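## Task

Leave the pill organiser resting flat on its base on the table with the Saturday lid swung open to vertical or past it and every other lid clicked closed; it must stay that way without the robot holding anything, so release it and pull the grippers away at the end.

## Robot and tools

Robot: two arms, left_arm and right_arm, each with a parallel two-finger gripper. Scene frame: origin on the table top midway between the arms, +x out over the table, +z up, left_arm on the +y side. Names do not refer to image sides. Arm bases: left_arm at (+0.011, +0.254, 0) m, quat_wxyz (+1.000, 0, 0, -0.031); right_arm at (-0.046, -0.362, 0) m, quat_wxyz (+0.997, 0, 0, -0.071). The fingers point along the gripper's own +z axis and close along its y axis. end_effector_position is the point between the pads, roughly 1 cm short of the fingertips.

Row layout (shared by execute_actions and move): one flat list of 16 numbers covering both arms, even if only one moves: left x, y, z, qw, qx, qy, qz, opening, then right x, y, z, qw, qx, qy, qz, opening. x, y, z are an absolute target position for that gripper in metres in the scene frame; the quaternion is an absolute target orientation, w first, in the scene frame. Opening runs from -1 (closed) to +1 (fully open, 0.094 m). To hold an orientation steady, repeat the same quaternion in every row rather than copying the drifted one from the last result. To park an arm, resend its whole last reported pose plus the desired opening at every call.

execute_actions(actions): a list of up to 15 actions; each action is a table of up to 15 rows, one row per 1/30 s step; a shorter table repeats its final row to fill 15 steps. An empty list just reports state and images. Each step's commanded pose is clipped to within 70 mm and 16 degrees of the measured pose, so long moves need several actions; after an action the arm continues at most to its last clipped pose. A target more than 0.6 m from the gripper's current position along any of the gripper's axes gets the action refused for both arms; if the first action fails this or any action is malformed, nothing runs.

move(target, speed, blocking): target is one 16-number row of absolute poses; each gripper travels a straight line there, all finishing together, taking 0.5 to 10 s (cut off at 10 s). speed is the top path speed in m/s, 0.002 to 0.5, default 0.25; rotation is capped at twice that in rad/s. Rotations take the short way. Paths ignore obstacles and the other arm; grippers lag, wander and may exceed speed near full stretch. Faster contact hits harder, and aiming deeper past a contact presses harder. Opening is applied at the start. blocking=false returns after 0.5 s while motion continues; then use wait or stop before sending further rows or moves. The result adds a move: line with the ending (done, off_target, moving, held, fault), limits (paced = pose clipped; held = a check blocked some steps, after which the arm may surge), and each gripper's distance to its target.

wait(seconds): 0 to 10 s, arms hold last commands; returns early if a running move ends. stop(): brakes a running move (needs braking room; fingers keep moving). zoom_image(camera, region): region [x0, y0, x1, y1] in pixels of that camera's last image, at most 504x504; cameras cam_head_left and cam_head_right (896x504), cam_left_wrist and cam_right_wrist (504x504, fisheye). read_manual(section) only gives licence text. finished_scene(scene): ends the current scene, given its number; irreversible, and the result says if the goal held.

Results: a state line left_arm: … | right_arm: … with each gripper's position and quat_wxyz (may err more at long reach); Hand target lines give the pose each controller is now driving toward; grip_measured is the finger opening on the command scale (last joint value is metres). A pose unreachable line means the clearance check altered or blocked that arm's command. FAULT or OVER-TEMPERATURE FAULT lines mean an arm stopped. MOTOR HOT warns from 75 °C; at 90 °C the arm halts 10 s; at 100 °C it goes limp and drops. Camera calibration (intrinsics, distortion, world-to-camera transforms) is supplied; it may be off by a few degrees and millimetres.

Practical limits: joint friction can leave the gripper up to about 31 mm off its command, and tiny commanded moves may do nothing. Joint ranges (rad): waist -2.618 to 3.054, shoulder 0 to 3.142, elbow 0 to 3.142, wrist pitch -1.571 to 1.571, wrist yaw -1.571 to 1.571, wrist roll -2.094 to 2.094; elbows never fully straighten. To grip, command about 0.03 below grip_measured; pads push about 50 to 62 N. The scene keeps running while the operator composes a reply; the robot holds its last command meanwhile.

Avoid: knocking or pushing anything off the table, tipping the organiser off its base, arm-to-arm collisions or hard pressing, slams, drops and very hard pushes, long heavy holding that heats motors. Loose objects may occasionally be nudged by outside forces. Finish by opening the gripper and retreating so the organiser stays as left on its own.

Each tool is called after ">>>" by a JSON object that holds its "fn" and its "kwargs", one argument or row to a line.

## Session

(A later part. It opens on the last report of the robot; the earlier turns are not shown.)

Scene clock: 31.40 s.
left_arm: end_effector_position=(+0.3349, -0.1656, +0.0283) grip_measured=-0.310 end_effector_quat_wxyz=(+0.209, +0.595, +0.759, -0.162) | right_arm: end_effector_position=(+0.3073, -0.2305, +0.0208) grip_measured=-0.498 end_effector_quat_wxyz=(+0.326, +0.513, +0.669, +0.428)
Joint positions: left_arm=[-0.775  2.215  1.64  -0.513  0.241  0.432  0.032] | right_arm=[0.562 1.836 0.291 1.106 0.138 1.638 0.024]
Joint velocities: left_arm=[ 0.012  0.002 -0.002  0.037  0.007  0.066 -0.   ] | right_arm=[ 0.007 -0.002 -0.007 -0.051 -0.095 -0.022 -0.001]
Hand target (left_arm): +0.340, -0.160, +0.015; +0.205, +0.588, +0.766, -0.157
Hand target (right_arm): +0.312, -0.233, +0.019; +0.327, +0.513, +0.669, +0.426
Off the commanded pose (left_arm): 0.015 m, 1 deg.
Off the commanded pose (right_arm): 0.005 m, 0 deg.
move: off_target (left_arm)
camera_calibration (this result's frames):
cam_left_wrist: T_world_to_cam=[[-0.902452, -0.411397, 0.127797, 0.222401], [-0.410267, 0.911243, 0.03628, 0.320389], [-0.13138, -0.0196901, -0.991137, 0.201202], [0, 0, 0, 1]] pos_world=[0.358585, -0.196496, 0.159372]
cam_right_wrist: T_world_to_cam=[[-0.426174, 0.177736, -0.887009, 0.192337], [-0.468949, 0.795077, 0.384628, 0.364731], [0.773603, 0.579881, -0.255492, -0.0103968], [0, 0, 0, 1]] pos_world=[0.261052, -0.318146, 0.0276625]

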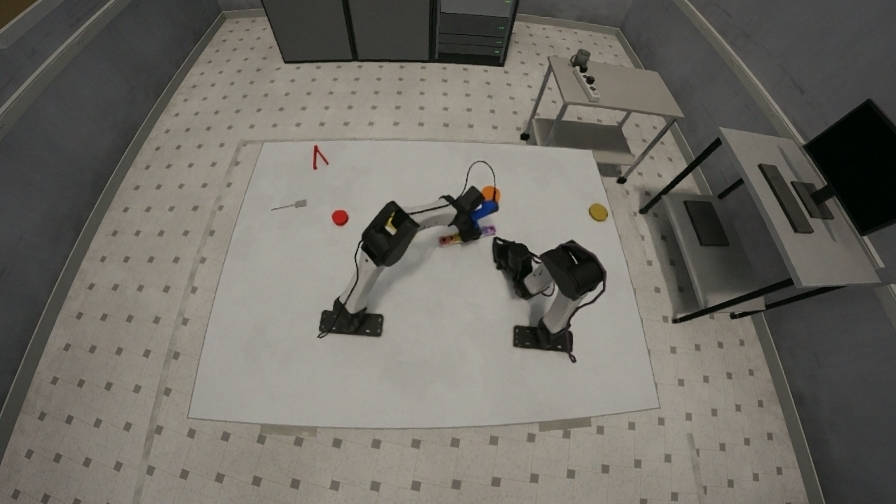

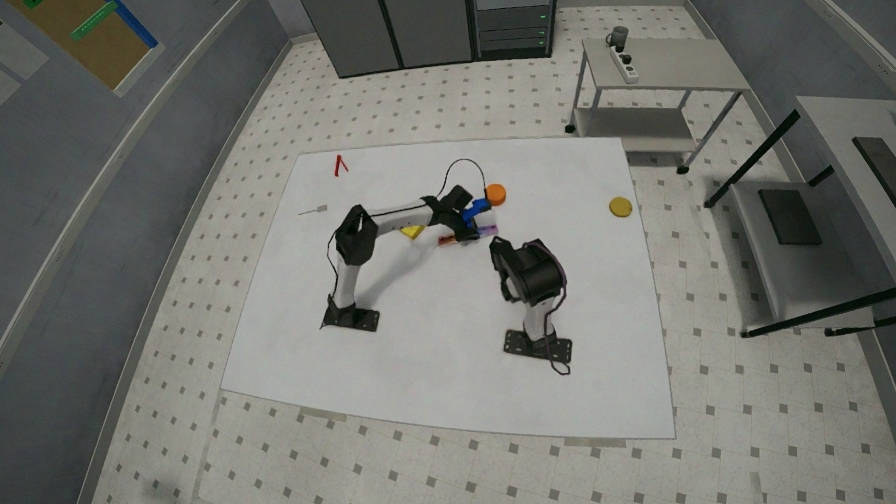

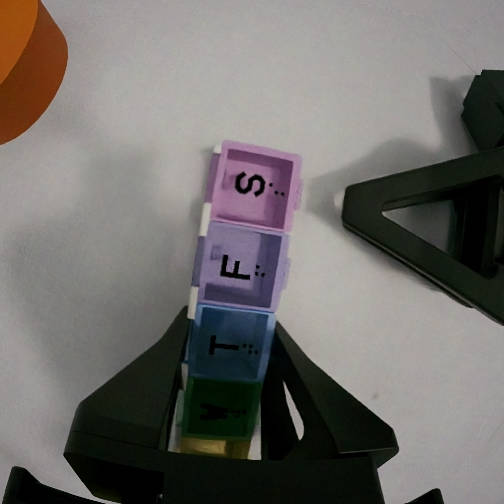

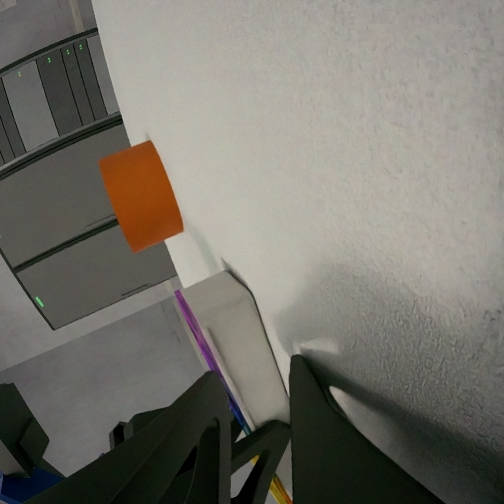

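>>> {"fn": "move", "kwargs": {
  "target": [0.34,-0.16,0.015,0.2053,0.588,0.7662,-0.1575,-0.45, 0.312,-0.232,0.036,0.327,0.5135,0.6691,0.4262,-0.5],
  "speed": 0.04
}}

>>> {"fn": "move", "kwargs": {
  "target": [0.34,-0.16,0.015,0.2053,0.588,0.7662,-0.1575,-0.45, 0.333,-0.227,0.031,0.327,0.5135,0.6691,0.4262,-0.5],
  "speed": 0.04
}}

Scene clock: 34.03 s.
left_arm: end_effector_position=(+0.3349, -0.1656, +0.0283) grip_measured=-0.310 end_effector_quat_wxyz=(+0.209, +0.595, +0.759, -0.162) | right_arm: end_effector_position=(+0.3082, -0.2299, +0.0346) grip_measured=-0.498 end_effector_quat_wxyz=(+0.327, +0.511, +0.668, +0.430)
Joint positions: left_arm=[-0.775  2.215  1.64  -0.513  0.241  0.432  0.032] | right_arm=[0.562 1.749 0.299 1.017 0.137 1.638 0.024]
Joint velocities: left_arm=[-0.022 -0.017 -0.027 -0.051 -0.066 -0.066 -0.   ] | right_arm=[-0.017  0.007  0.037 -0.037  0.007 -0.022  0.001]
Hand target (left_arm): +0.340, -0.160, +0.015; +0.205, +0.588, +0.766, -0.157
Hand target (right_arm): +0.312, -0.232, +0.036; +0.327, +0.513, +0.669, +0.427
Off the commanded pose (left_arm): 0.015 m, 1 deg.
Off the commanded pose (right_arm): 0.005 m, 1 deg.
move: off_target (left_arm)
camera_calibration (this result's frames):
cam_left_wrist: T_world_to_cam=[[-0.902452, -0.411397, 0.127797, 0.222401], [-0.410267, 0.911243, 0.03628, 0.320389], [-0.13138, -0.0196901, -0.991137, 0.201202], [0, 0, 0, 1]] pos_world=[0.358585, -0.196496, 0.159372]
cam_right_wrist: T_world_to_cam=[[-0.42153, 0.179529, -0.888865, 0.203858], [-0.472003, 0.793519, 0.384111, 0.35997], [0.77429, 0.581461, -0.249754, -0.00796148], [0, 0, 0, 1]] pos_world=[0.262004, -0.317612, 0.0409457]

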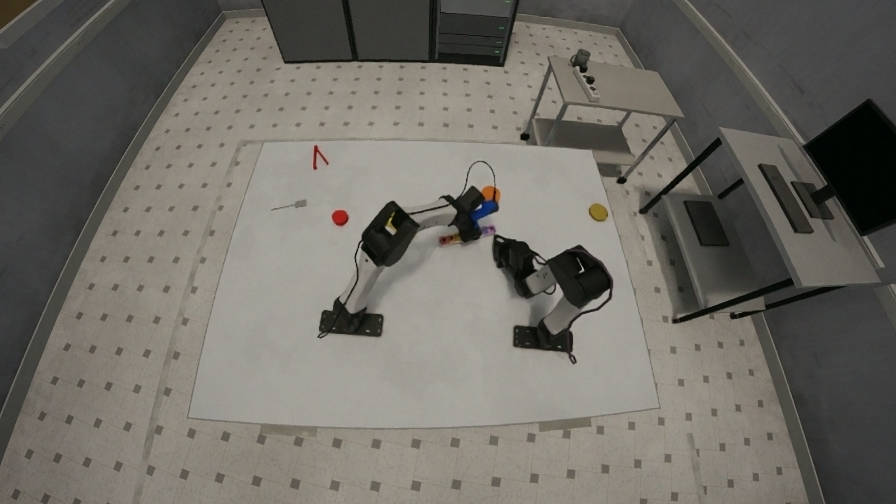

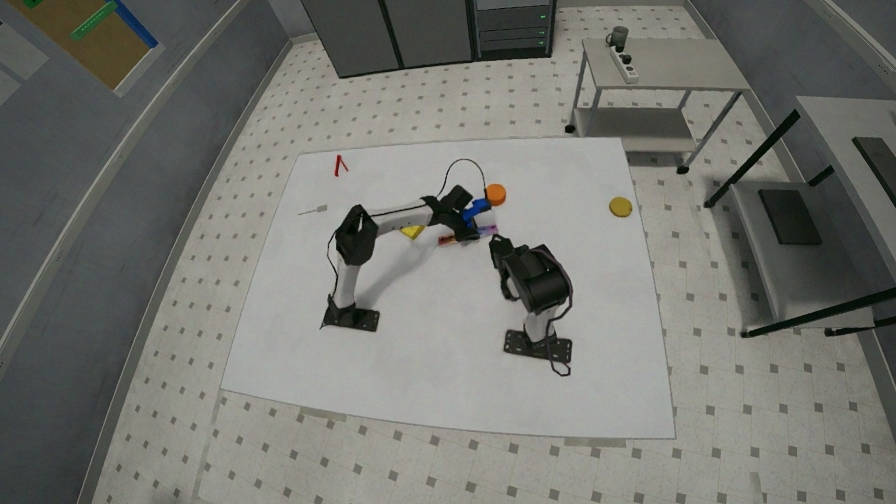

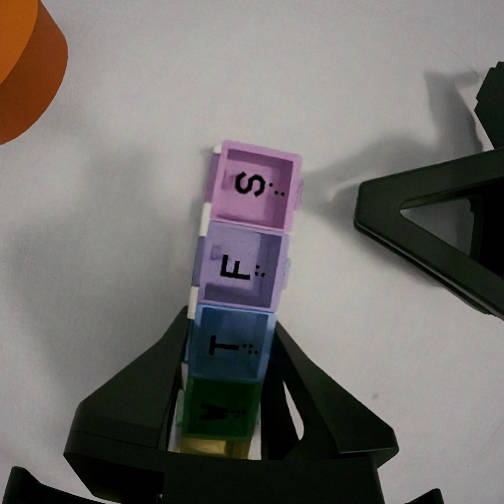

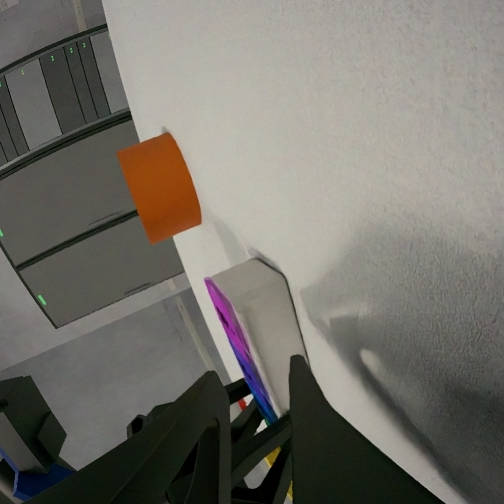

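Scene clock: 34.93 s.
left_arm: end_effector_position=(+0.3349, -0.1656, +0.0283) grip_measured=-0.310 end_effector_quat_wxyz=(+0.209, +0.595, +0.759, -0.162) | right_arm: end_effector_position=(+0.3303, -0.2242, +0.0387) grip_measured=-0.498 end_effector_quat_wxyz=(+0.331, +0.509, +0.663, +0.438)
Joint positions: left_arm=[-0.775  2.215  1.64  -0.513  0.241  0.432  0.032] | right_arm=[0.547 1.805 0.38  1.013 0.124 1.632 0.024]
Joint velocities: left_arm=[ 0.027 -0.012 -0.017  0.051 -0.051 -0.007  0.   ] | right_arm=[-0.012  0.002 -0.002 -0.037 -0.007  0.022 -0.   ]
Hand target (left_arm): +0.340, -0.160, +0.015; +0.205, +0.588, +0.766, -0.157
Hand target (right_arm): +0.333, -0.227, +0.031; +0.327, +0.513, +0.669, +0.426
Off the commanded pose (left_arm): 0.015 m, 1 deg.
Off the commanded pose (right_arm): 0.009 m, 2 deg.
move: off_target (left_arm)
camera_calibration (this result's frames):
cam_left_wrist: T_world_to_cam=[[-0.902452, -0.411397, 0.127797, 0.222401], [-0.410267, 0.911243, 0.03628, 0.320389], [-0.13138, -0.0196901, -0.991137, 0.201202], [0, 0, 0, 1]] pos_world=[0.358585, -0.196496, 0.159372]
cam_right_wrist: T_world_to_cam=[[-0.403846, 0.187587, -0.895388, 0.212071], [-0.478661, 0.790758, 0.381557, 0.36599], [0.77961, 0.582677, -0.229554, -0.0296093], [0, 0, 0, 1]] pos_world=[0.283913, -0.311939, 0.0434427]

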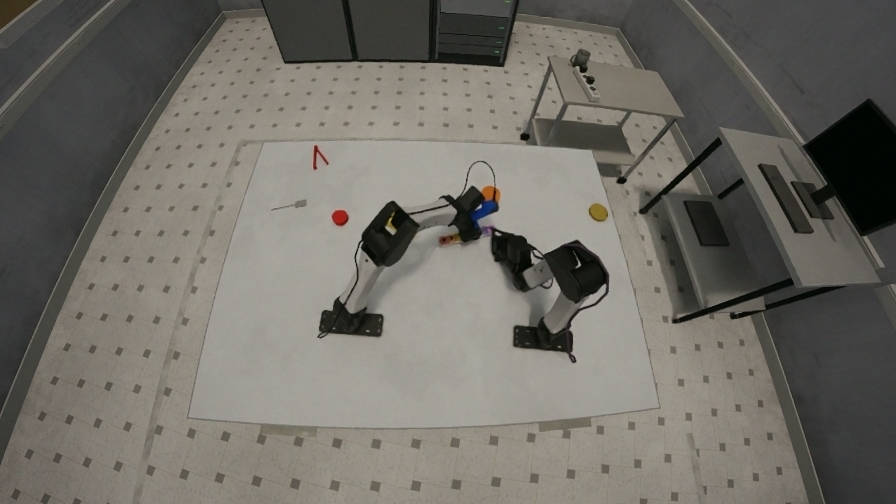

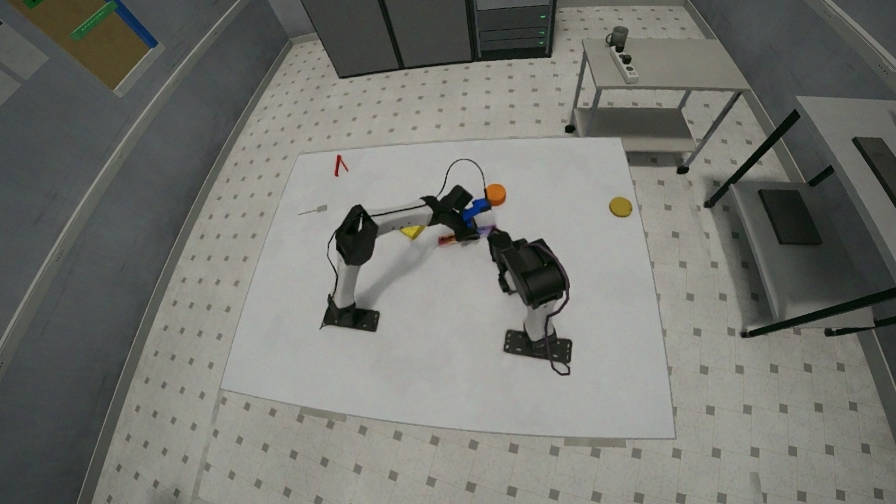

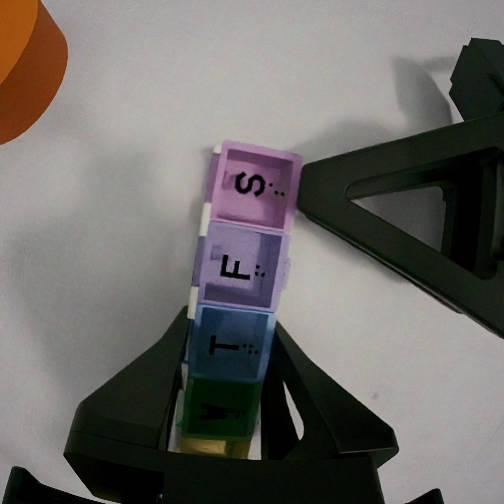

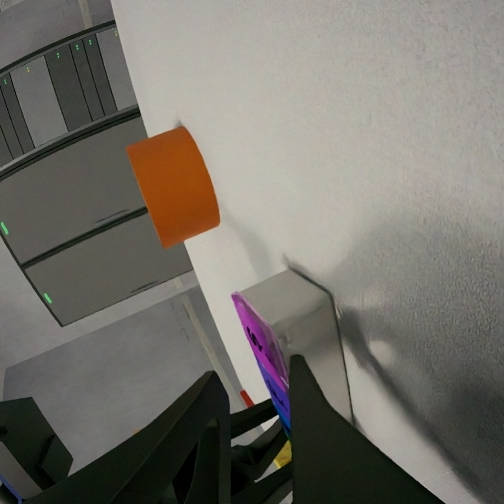

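>>> {"fn": "execute_actions", "kwargs": {
  "actions": [
    [[0.34,-0.16,0.015,0.2053,0.588,0.7662,-0.1575,-0.45, 0.333,-0.227,0.031,0.327,0.5135,0.6691,0.4262,-0.2]],
    [[0.34,-0.16,0.015,0.2053,0.588,0.7662,-0.1575,-0.45, 0.339,-0.226,0.031,0.327,0.5135,0.6691,0.4262,-0.2]],
    [[0.34,-0.16,0.015,0.2053,0.588,0.7662,-0.1575,-0.45, 0.344,-0.225,0.031,0.327,0.5135,0.6691,0.4262,-0.2]]
  ]
}}

>>> {"fn": "zoom_image", "kwargs": {
  "camera": "cam_right_wrist",
  "region": [170,250,400,480]
}}

Scene clock: 38.13 s.
left_arm: end_effector_position=(+0.3367, -0.1651, +0.0286) grip_measured=-0.310 end_effector_quat_wxyz=(+0.211, +0.593, +0.760, -0.161) | right_arm: end_effector_position=(+0.3407, -0.2216, +0.0385) grip_measured=-0.203 end_effector_quat_wxyz=(+0.330, +0.509, +0.664, +0.437)
Joint positions: left_arm=[-0.772  2.215  1.64  -0.509  0.238  0.431  0.032] | right_arm=[0.539 1.83  0.424 0.992 0.115 1.628 0.037]
Joint velocities: left_arm=[ 0.007  0.012 -0.012  0.051 -0.022 -0.037 -0.   ] | right_arm=[-0.012  0.022  0.007 -0.022 -0.007  0.007  0.   ]
Hand target (left_arm): +0.340, -0.160, +0.015; +0.205, +0.588, +0.766, -0.157
Hand target (right_arm): +0.344, -0.225, +0.031; +0.327, +0.513, +0.669, +0.427
Off the commanded pose (left_arm): 0.015 m, 1 deg.
Off the commanded pose (right_arm): 0.009 m, 2 deg.
camera_calibration (this result's frames):
cam_left_wrist: T_world_to_cam=[[-0.900707, -0.415908, 0.125491, 0.222926], [-0.415084, 0.909151, 0.0338988, 0.322048], [-0.128189, -0.0215564, -0.991515, 0.200364], [0, 0, 0, 1]] pos_world=[0.360153, -0.195754, 0.159772]
cam_right_wrist: T_world_to_cam=[[-0.406172, 0.186024, -0.894662, 0.215969], [-0.479346, 0.790169, 0.381918, 0.369045], [0.77798, 0.583976, -0.231775, -0.0383893], [0, 0, 0, 1]] pos_world=[0.294487, -0.309365, 0.0433761]

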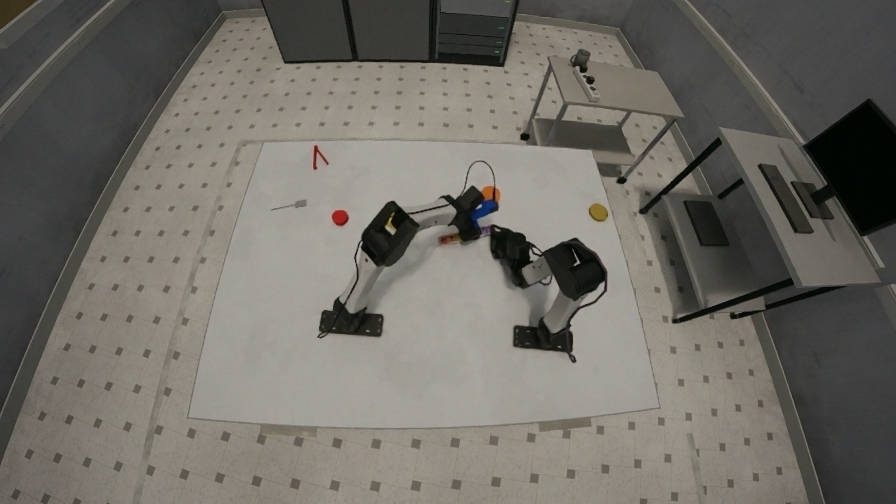

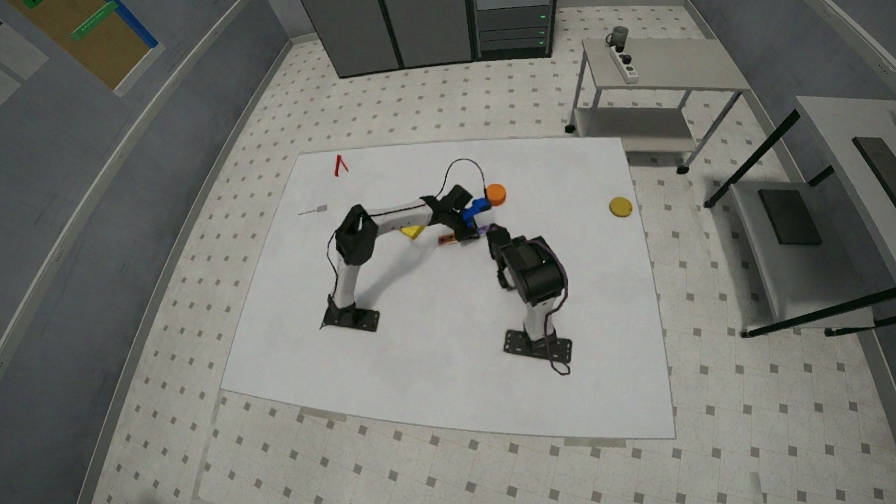

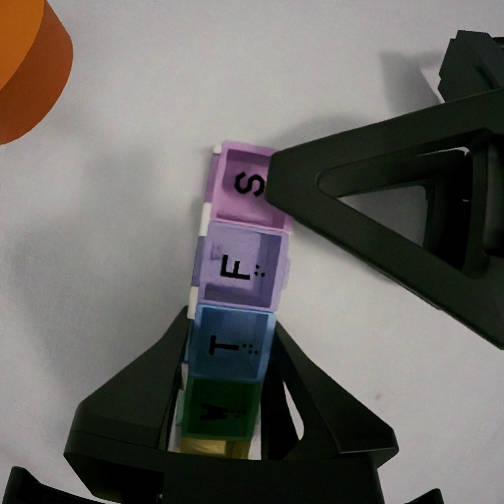

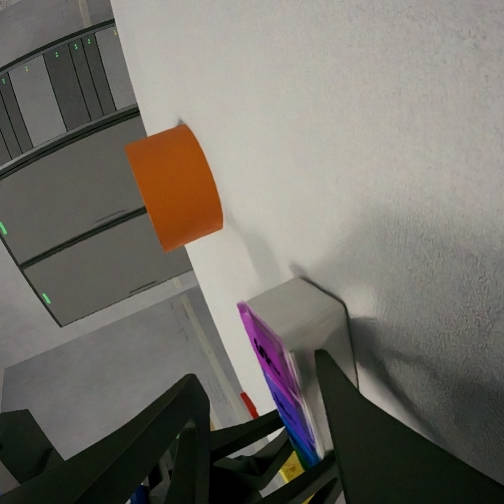

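Region (170, 250, 400, 480) of cam_right_wrist's 504x504 image, scaled by 2.191, with more detail than that image has.

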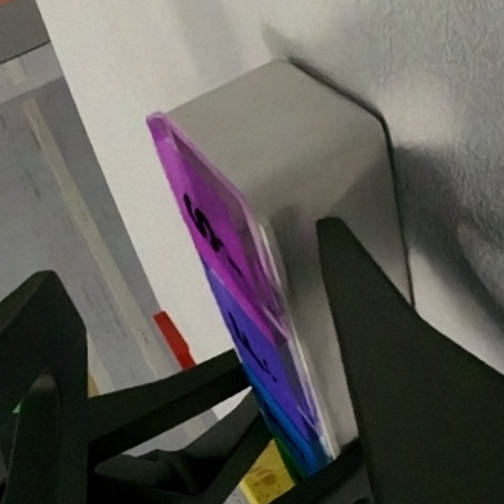

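>>> {"fn": "execute_actions", "kwargs": {
  "actions": [
    [[0.34,-0.16,0.005,0.2053,0.588,0.7662,-0.1575,-0.45, 0.343,-0.225,0.042,0.327,0.5135,0.6691,0.4262,-0.2]],
    [[0.34,-0.16,0.0,0.2053,0.588,0.7662,-0.1575,-0.45, 0.343,-0.225,0.05,0.327,0.5135,0.6691,0.4262,-0.2]],
    [[0.34,-0.16,0.0,0.2053,0.588,0.7662,-0.1575,-0.45, 0.343,-0.225,0.057,0.327,0.5135,0.6691,0.4262,-0.2]],
    [[0.34,-0.16,0.0,0.2053,0.588,0.7662,-0.1575,-0.45, 0.343,-0.225,0.064,0.327,0.5135,0.6691,0.4262,-0.2]]
  ]
}}

>>> {"fn": "zoom_image", "kwargs": {
  "camera": "cam_right_wrist",
  "region": [170,250,400,480]
}}

Scene clock: 42.07 s.
left_arm: end_effector_position=(+0.3395, -0.1691, +0.0274) grip_measured=-0.310 end_effector_quat_wxyz=(+0.225, +0.591, +0.757, -0.166) | right_arm: end_effector_position=(+0.3400, -0.2219, +0.0616) grip_measured=-0.203 end_effector_quat_wxyz=(+0.326, +0.512, +0.669, +0.429)
Joint positions: left_arm=[-0.772  2.216  1.621 -0.459  0.244  0.428  0.032] | right_arm=[0.539 1.685 0.455 0.794 0.115 1.628 0.037]
Joint velocities: left_arm=[ 0.012 -0.002  0.027 -0.095  0.007 -0.007 -0.   ] | right_arm=[-0.002  0.002 -0.002 -0.081 -0.037 -0.037  0.   ]
Hand target (left_arm): +0.339, -0.160, +0.001; +0.205, +0.588, +0.766, -0.157
Hand target (right_arm): +0.343, -0.225, +0.064; +0.327, +0.513, +0.669, +0.426
Off the commanded pose (left_arm): 0.029 m, 3 deg.
Off the commanded pose (right_arm): 0.005 m, 0 deg.
camera_calibration (this result's frames):
cam_left_wrist: T_world_to_cam=[[-0.902503, -0.412898, 0.122489, 0.225213], [-0.415632, 0.909526, 0.00353233, 0.327986], [-0.112865, -0.0477223, -0.992464, 0.189816], [0, 0, 0, 1]] pos_world=[0.361001, -0.196263, 0.15964]
cam_right_wrist: T_world_to_cam=[[-0.424364, 0.178415, -0.88774, 0.240486], [-0.471519, 0.793442, 0.384863, 0.357995], [0.773036, 0.581909, -0.252582, -0.0297982], [0, 0, 0, 1]] pos_world=[0.29389, -0.309615, 0.0681837]

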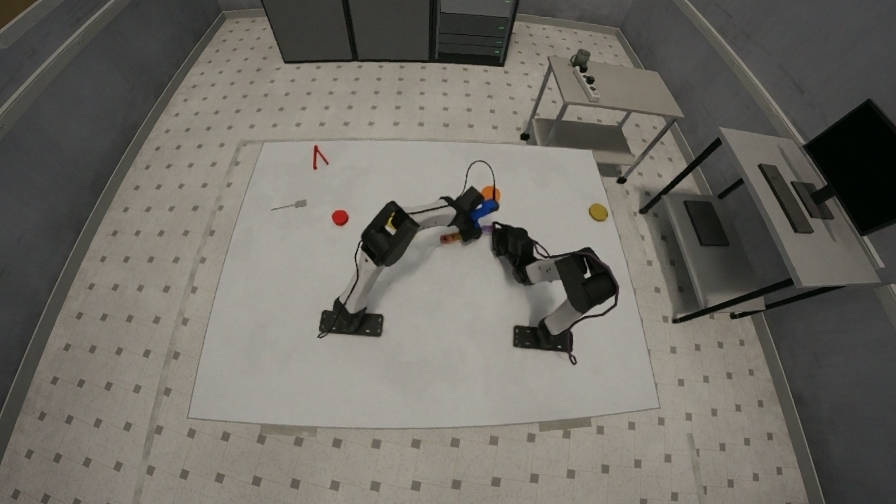

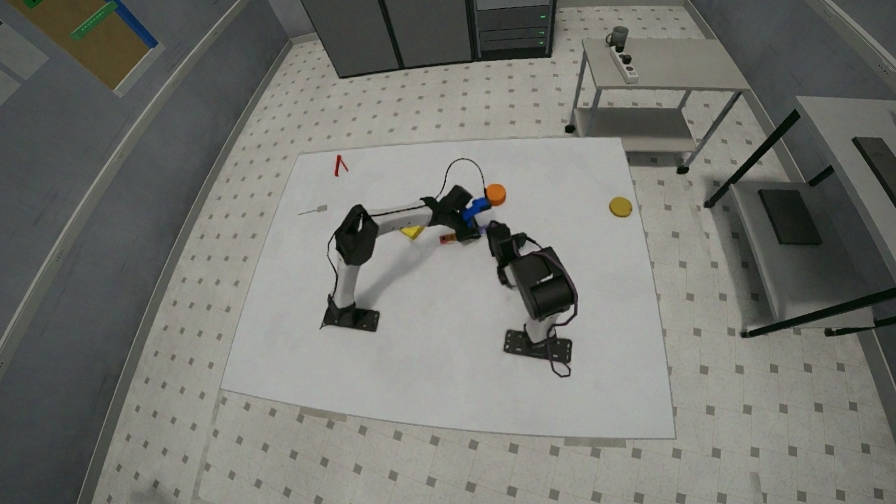

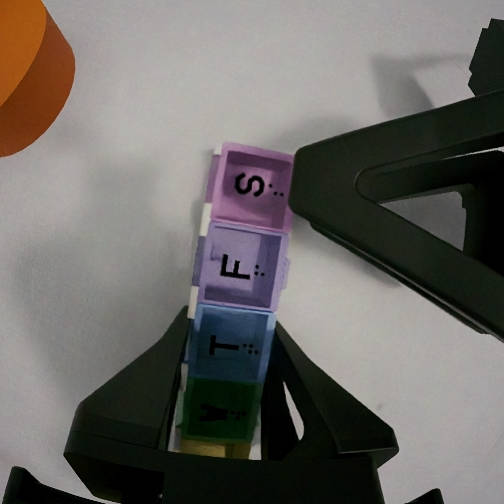

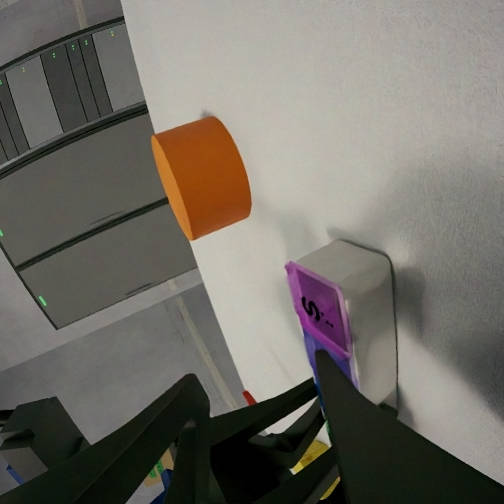

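Region (170, 250, 400, 480) of cam_right_wrist's 504x504 image, scaled by 2.191, with more detail than that image has.

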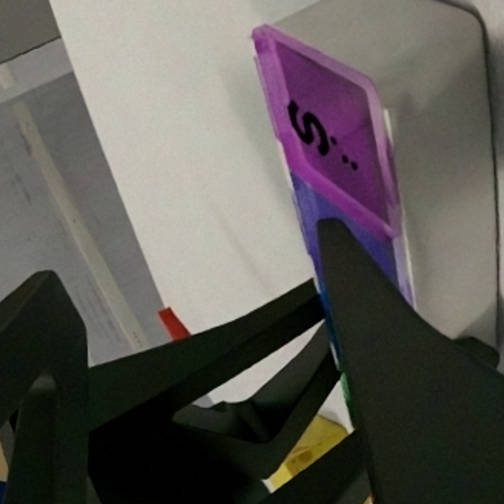

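>>> {"fn": "execute_actions", "kwargs": {
  "actions": [
    [[0.34,-0.16,0.0,0.2053,0.588,0.7662,-0.1575,-0.45, 0.33,-0.234,0.055,0.327,0.5135,0.6691,0.4262,-0.2]],
    [[0.34,-0.16,0.0,0.2053,0.588,0.7662,-0.1575,-0.45, 0.33,-0.234,0.04,0.327,0.5135,0.6691,0.4262,-0.2]],
    [[0.34,-0.16,0.0,0.2053,0.588,0.7662,-0.1575,-0.45, 0.33,-0.234,0.03,0.327,0.5135,0.6691,0.4262,-0.2]],
    [[0.34,-0.16,0.0,0.2053,0.588,0.7662,-0.1575,-0.45, 0.34,-0.232,0.03,0.327,0.5135,0.6691,0.4262,-0.2]],
    [[0.34,-0.16,0.0,0.2053,0.588,0.7662,-0.1575,-0.45, 0.348,-0.230,0.03,0.327,0.5135,0.6691,0.4262,-0.2]]
  ]
}}

>>> {"fn": "zoom_image", "kwargs": {
  "camera": "cam_right_wrist",
  "region": [170,250,400,480]
}}

Scene clock: 46.83 s.
left_arm: end_effector_position=(+0.3402, -0.1694, +0.0277) grip_measured=-0.310 end_effector_quat_wxyz=(+0.226, +0.590, +0.757, -0.166) | right_arm: end_effector_position=(+0.3443, -0.2264, +0.0367) grip_measured=-0.203 end_effector_quat_wxyz=(+0.330, +0.509, +0.665, +0.436)
Joint positions: left_arm=[-0.771  2.216  1.621 -0.456  0.243  0.426  0.032] | right_arm=[0.516 1.84  0.431 0.994 0.094 1.618 0.037]
Joint velocities: left_arm=[ 0.002  0.017 -0.002  0.007 -0.037 -0.007 -0.001] | right_arm=[-0.022 -0.012 -0.002 -0.007  0.007  0.007 -0.   ]
Hand target (left_arm): +0.339, -0.160, +0.001; +0.205, +0.588, +0.766, -0.157
Hand target (right_arm): +0.348, -0.230, +0.030; +0.327, +0.513, +0.669, +0.426
Off the commanded pose (left_arm): 0.029 m, 3 deg.
Off the commanded pose (right_arm): 0.008 m, 1 deg.
camera_calibration (this result's frames):
cam_left_wrist: T_world_to_cam=[[-0.901919, -0.414298, 0.122063, 0.225199], [-0.417323, 0.908758, 0.000852701, 0.329053], [-0.111279, -0.0501709, -0.992522, 0.189268], [0, 0, 0, 1]] pos_world=[0.361495, -0.196235, 0.160084]
cam_right_wrist: T_world_to_cam=[[-0.408895, 0.184079, -0.893823, 0.217221], [-0.478842, 0.790504, 0.381856, 0.375218], [0.776862, 0.584139, -0.235088, -0.0382523], [0, 0, 0, 1]] pos_world=[0.298207, -0.314252, 0.0418856]

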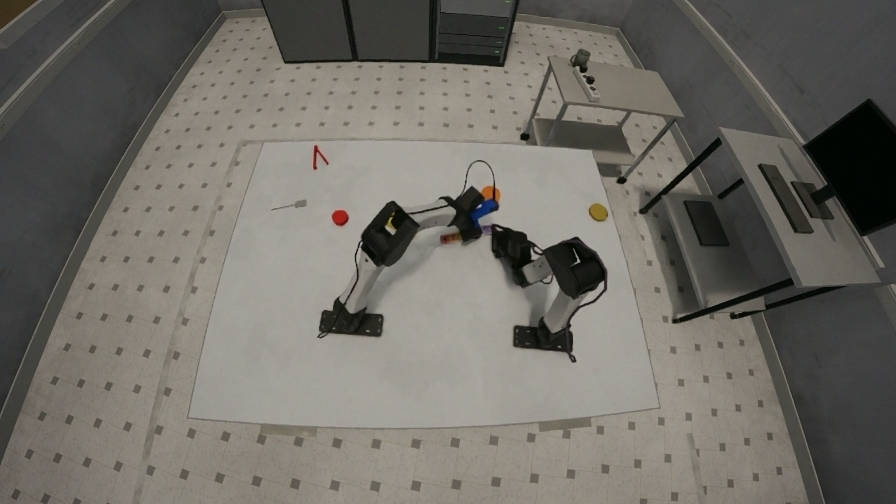

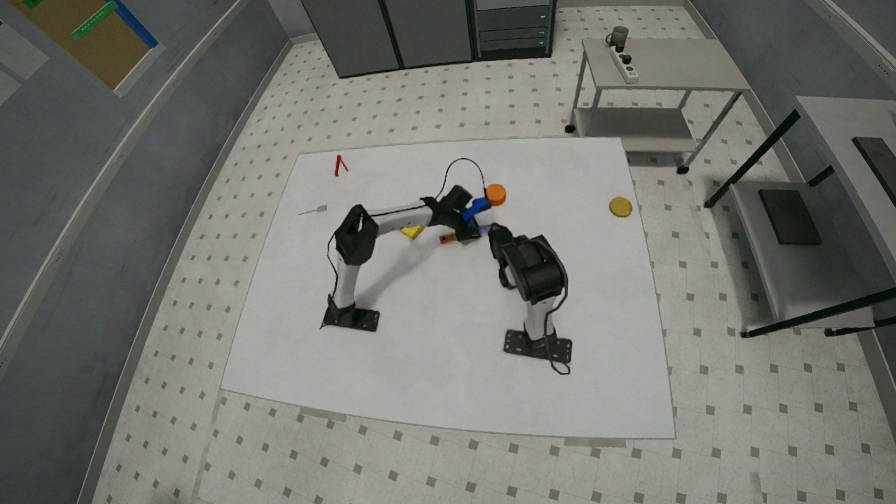

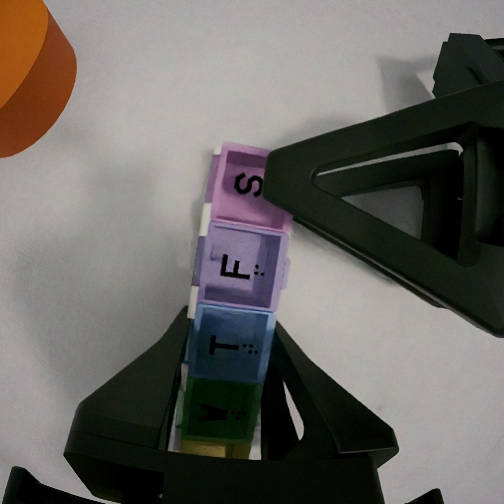

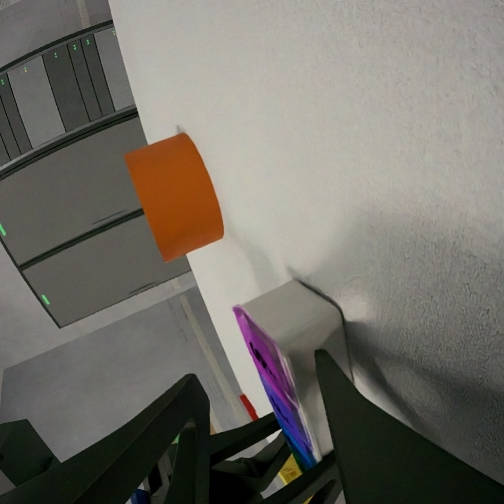

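Region (170, 250, 400, 480) of cam_right_wrist's 504x504 image, scaled by 2.191, with more detail than that image has.

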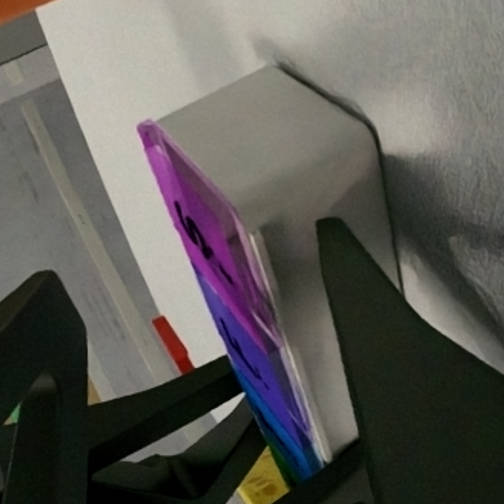

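>>> {"fn": "execute_actions", "kwargs": {
  "actions": [
    [[0.34,-0.16,0.0,0.2053,0.588,0.7662,-0.1575,-0.45, 0.346,-0.230,0.036,0.327,0.5135,0.6691,0.4262,-0.4]],
    [[0.34,-0.16,0.0,0.2053,0.588,0.7662,-0.1575,-0.45, 0.345,-0.230,0.038,0.327,0.5135,0.6691,0.4262,-0.6]],
    [[0.34,-0.16,0.0,0.2053,0.588,0.7662,-0.1575,-0.45, 0.345,-0.230,0.038,0.327,0.5135,0.6691,0.4262,-0.8]]
  ]
}}

>>> {"fn": "zoom_image", "kwargs": {
  "camera": "cam_right_wrist",
  "region": [170,250,400,480]
}}

Scene clock: 49.53 s.
left_arm: end_effector_position=(+0.3415, -0.1699, +0.0277) grip_measured=-0.310 end_effector_quat_wxyz=(+0.229, +0.589, +0.757, -0.166) | right_arm: end_effector_position=(+0.3404, -0.2279, +0.0318) grip_measured=-0.797 end_effector_quat_wxyz=(+0.322, +0.514, +0.673, +0.423)
Joint positions: left_arm=[-0.771  2.217  1.621 -0.45   0.241  0.425  0.032] | right_arm=[0.516 1.822 0.431 0.939 0.093 1.618 0.01 ]
Joint velocities: left_arm=[-0.007  0.002  0.017 -0.037  0.037 -0.007 -0.   ] | right_arm=[-0.002 -0.002 -0.002 -0.022 -0.007 -0.022 -0.001]
Hand target (left_arm): +0.340, -0.160, +0.001; +0.205, +0.588, +0.766, -0.158
Hand target (right_arm): +0.345, -0.230, +0.038; +0.327, +0.513, +0.669, +0.426
Off the commanded pose (left_arm): 0.029 m, 3 deg.
Off the commanded pose (right_arm): 0.008 m, 1 deg.
camera_calibration (this result's frames):
cam_left_wrist: T_world_to_cam=[[-0.901156, -0.416752, 0.119314, 0.225562], [-0.420042, 0.907501, -0.00268992, 0.330782], [-0.107156, -0.0525407, -0.992853, 0.187589], [0, 0, 0, 1]] pos_world=[0.362311, -0.196326, 0.160225]
cam_right_wrist: T_world_to_cam=[[-0.438976, 0.172343, -0.881815, 0.218685], [-0.46611, 0.795362, 0.387481, 0.372968], [0.768142, 0.581117, -0.268814, -0.0321627], [0, 0, 0, 1]] pos_world=[0.294547, -0.315643, 0.0396759]

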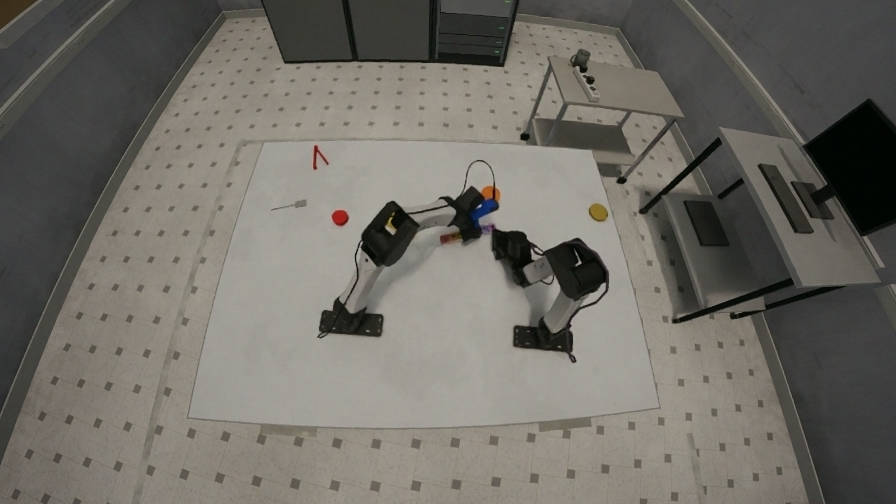

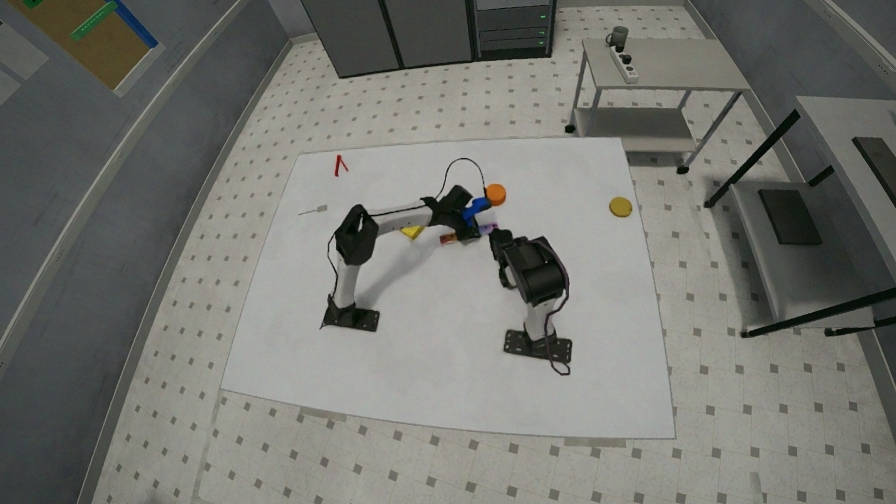

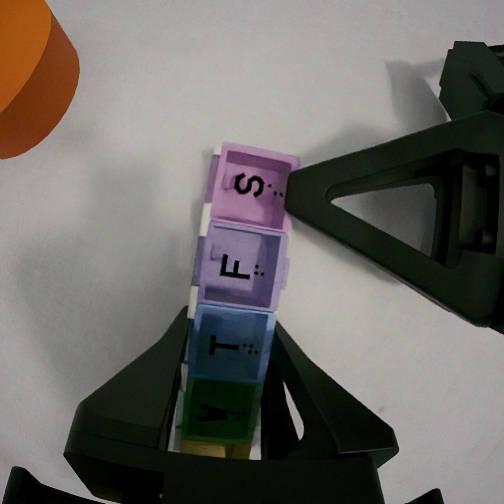

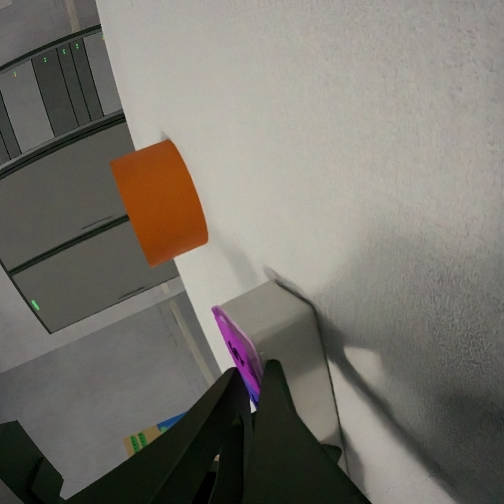

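Region (170, 250, 400, 480) of cam_right_wrist's 504x504 image, scaled by 2.191, with more detail than that image has.

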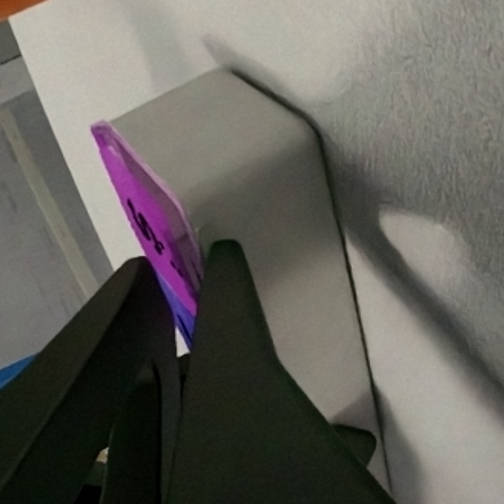

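>>> {"fn": "execute_actions", "kwargs": {
  "actions": [
    [[0.34,-0.16,0.0,0.2053,0.588,0.7662,-0.1575,-0.45,0.345,-0.230,0.038,0.327,0.5135,0.6691,0.4262,-1]],
    [[0.34,-0.16,0.0,0.2053,0.588,0.7662,-0.1575,-0.45,0.345,-0.230,0.038,0.327,0.5135,0.6691,0.4262,-1]]
  ]
}}

Scene clock: 54.07 s.
left_arm: end_effector_position=(+0.3419, -0.1701, +0.0277) grip_measured=-0.310 end_effector_quat_wxyz=(+0.230, +0.589, +0.757, -0.166) | right_arm: end_effector_position=(+0.3396, -0.2283, +0.0300) grip_measured=-0.957 end_effector_quat_wxyz=(+0.320, +0.515, +0.675, +0.420)
Joint positions: left_arm=[-0.771  2.218  1.621 -0.447  0.241  0.425  0.032] | right_arm=[0.516 1.822 0.431 0.931 0.094 1.617 0.002]
Joint velocities: left_arm=[-0.002  0.017  0.012  0.037 -0.037  0.022  0.   ] | right_arm=[-0.002  0.017 -0.012  0.007 -0.051 -0.081  0.   ]
Hand target (left_arm): +0.340, -0.160, +0.001; +0.205, +0.588, +0.766, -0.157
Hand target (right_arm): +0.345, -0.230, +0.038; +0.327, +0.513, +0.669, +0.426
Off the commanded pose (left_arm): 0.030 m, 3 deg.
Off the commanded pose (right_arm): 0.010 m, 1 deg.
camera_calibration (this result's frames):
cam_left_wrist: T_world_to_cam=[[-0.901307, -0.416646, 0.118542, 0.226007], [-0.420092, 0.90747, -0.00454055, 0.331267], [-0.105681, -0.0538909, -0.992939, 0.186827], [0, 0, 0, 1]] pos_world=[0.362608, -0.196382, 0.160221]
cam_right_wrist: T_world_to_cam=[[-0.445269, 0.169436, -0.87922, 0.218269], [-0.462888, 0.796983, 0.388011, 0.372901], [0.766466, 0.579749, -0.276442, -0.0313032], [0, 0, 0, 1]] pos_world=[0.293793, -0.316031, 0.0385631]

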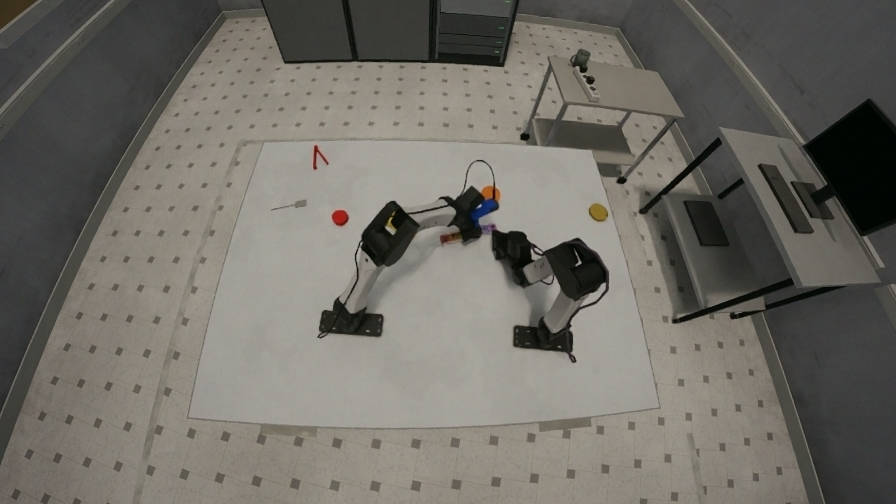

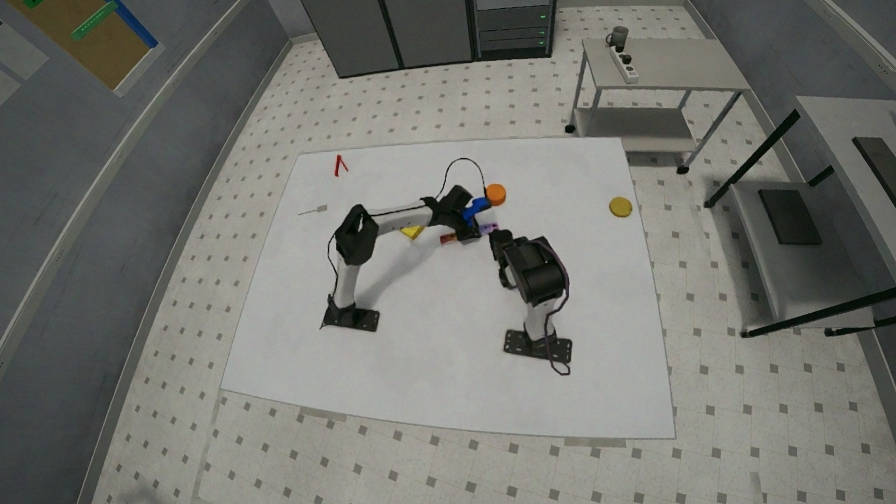

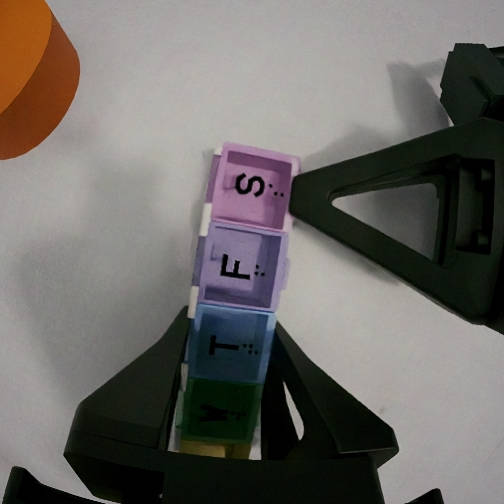

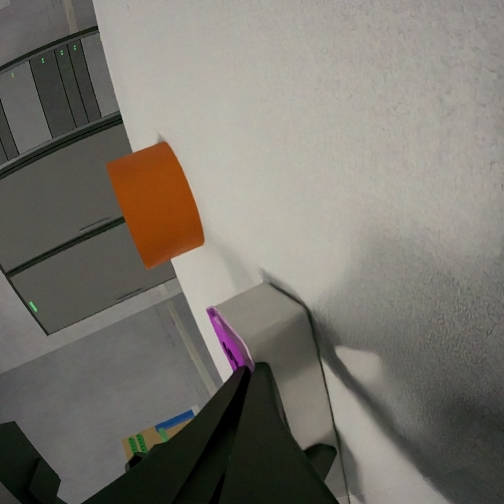

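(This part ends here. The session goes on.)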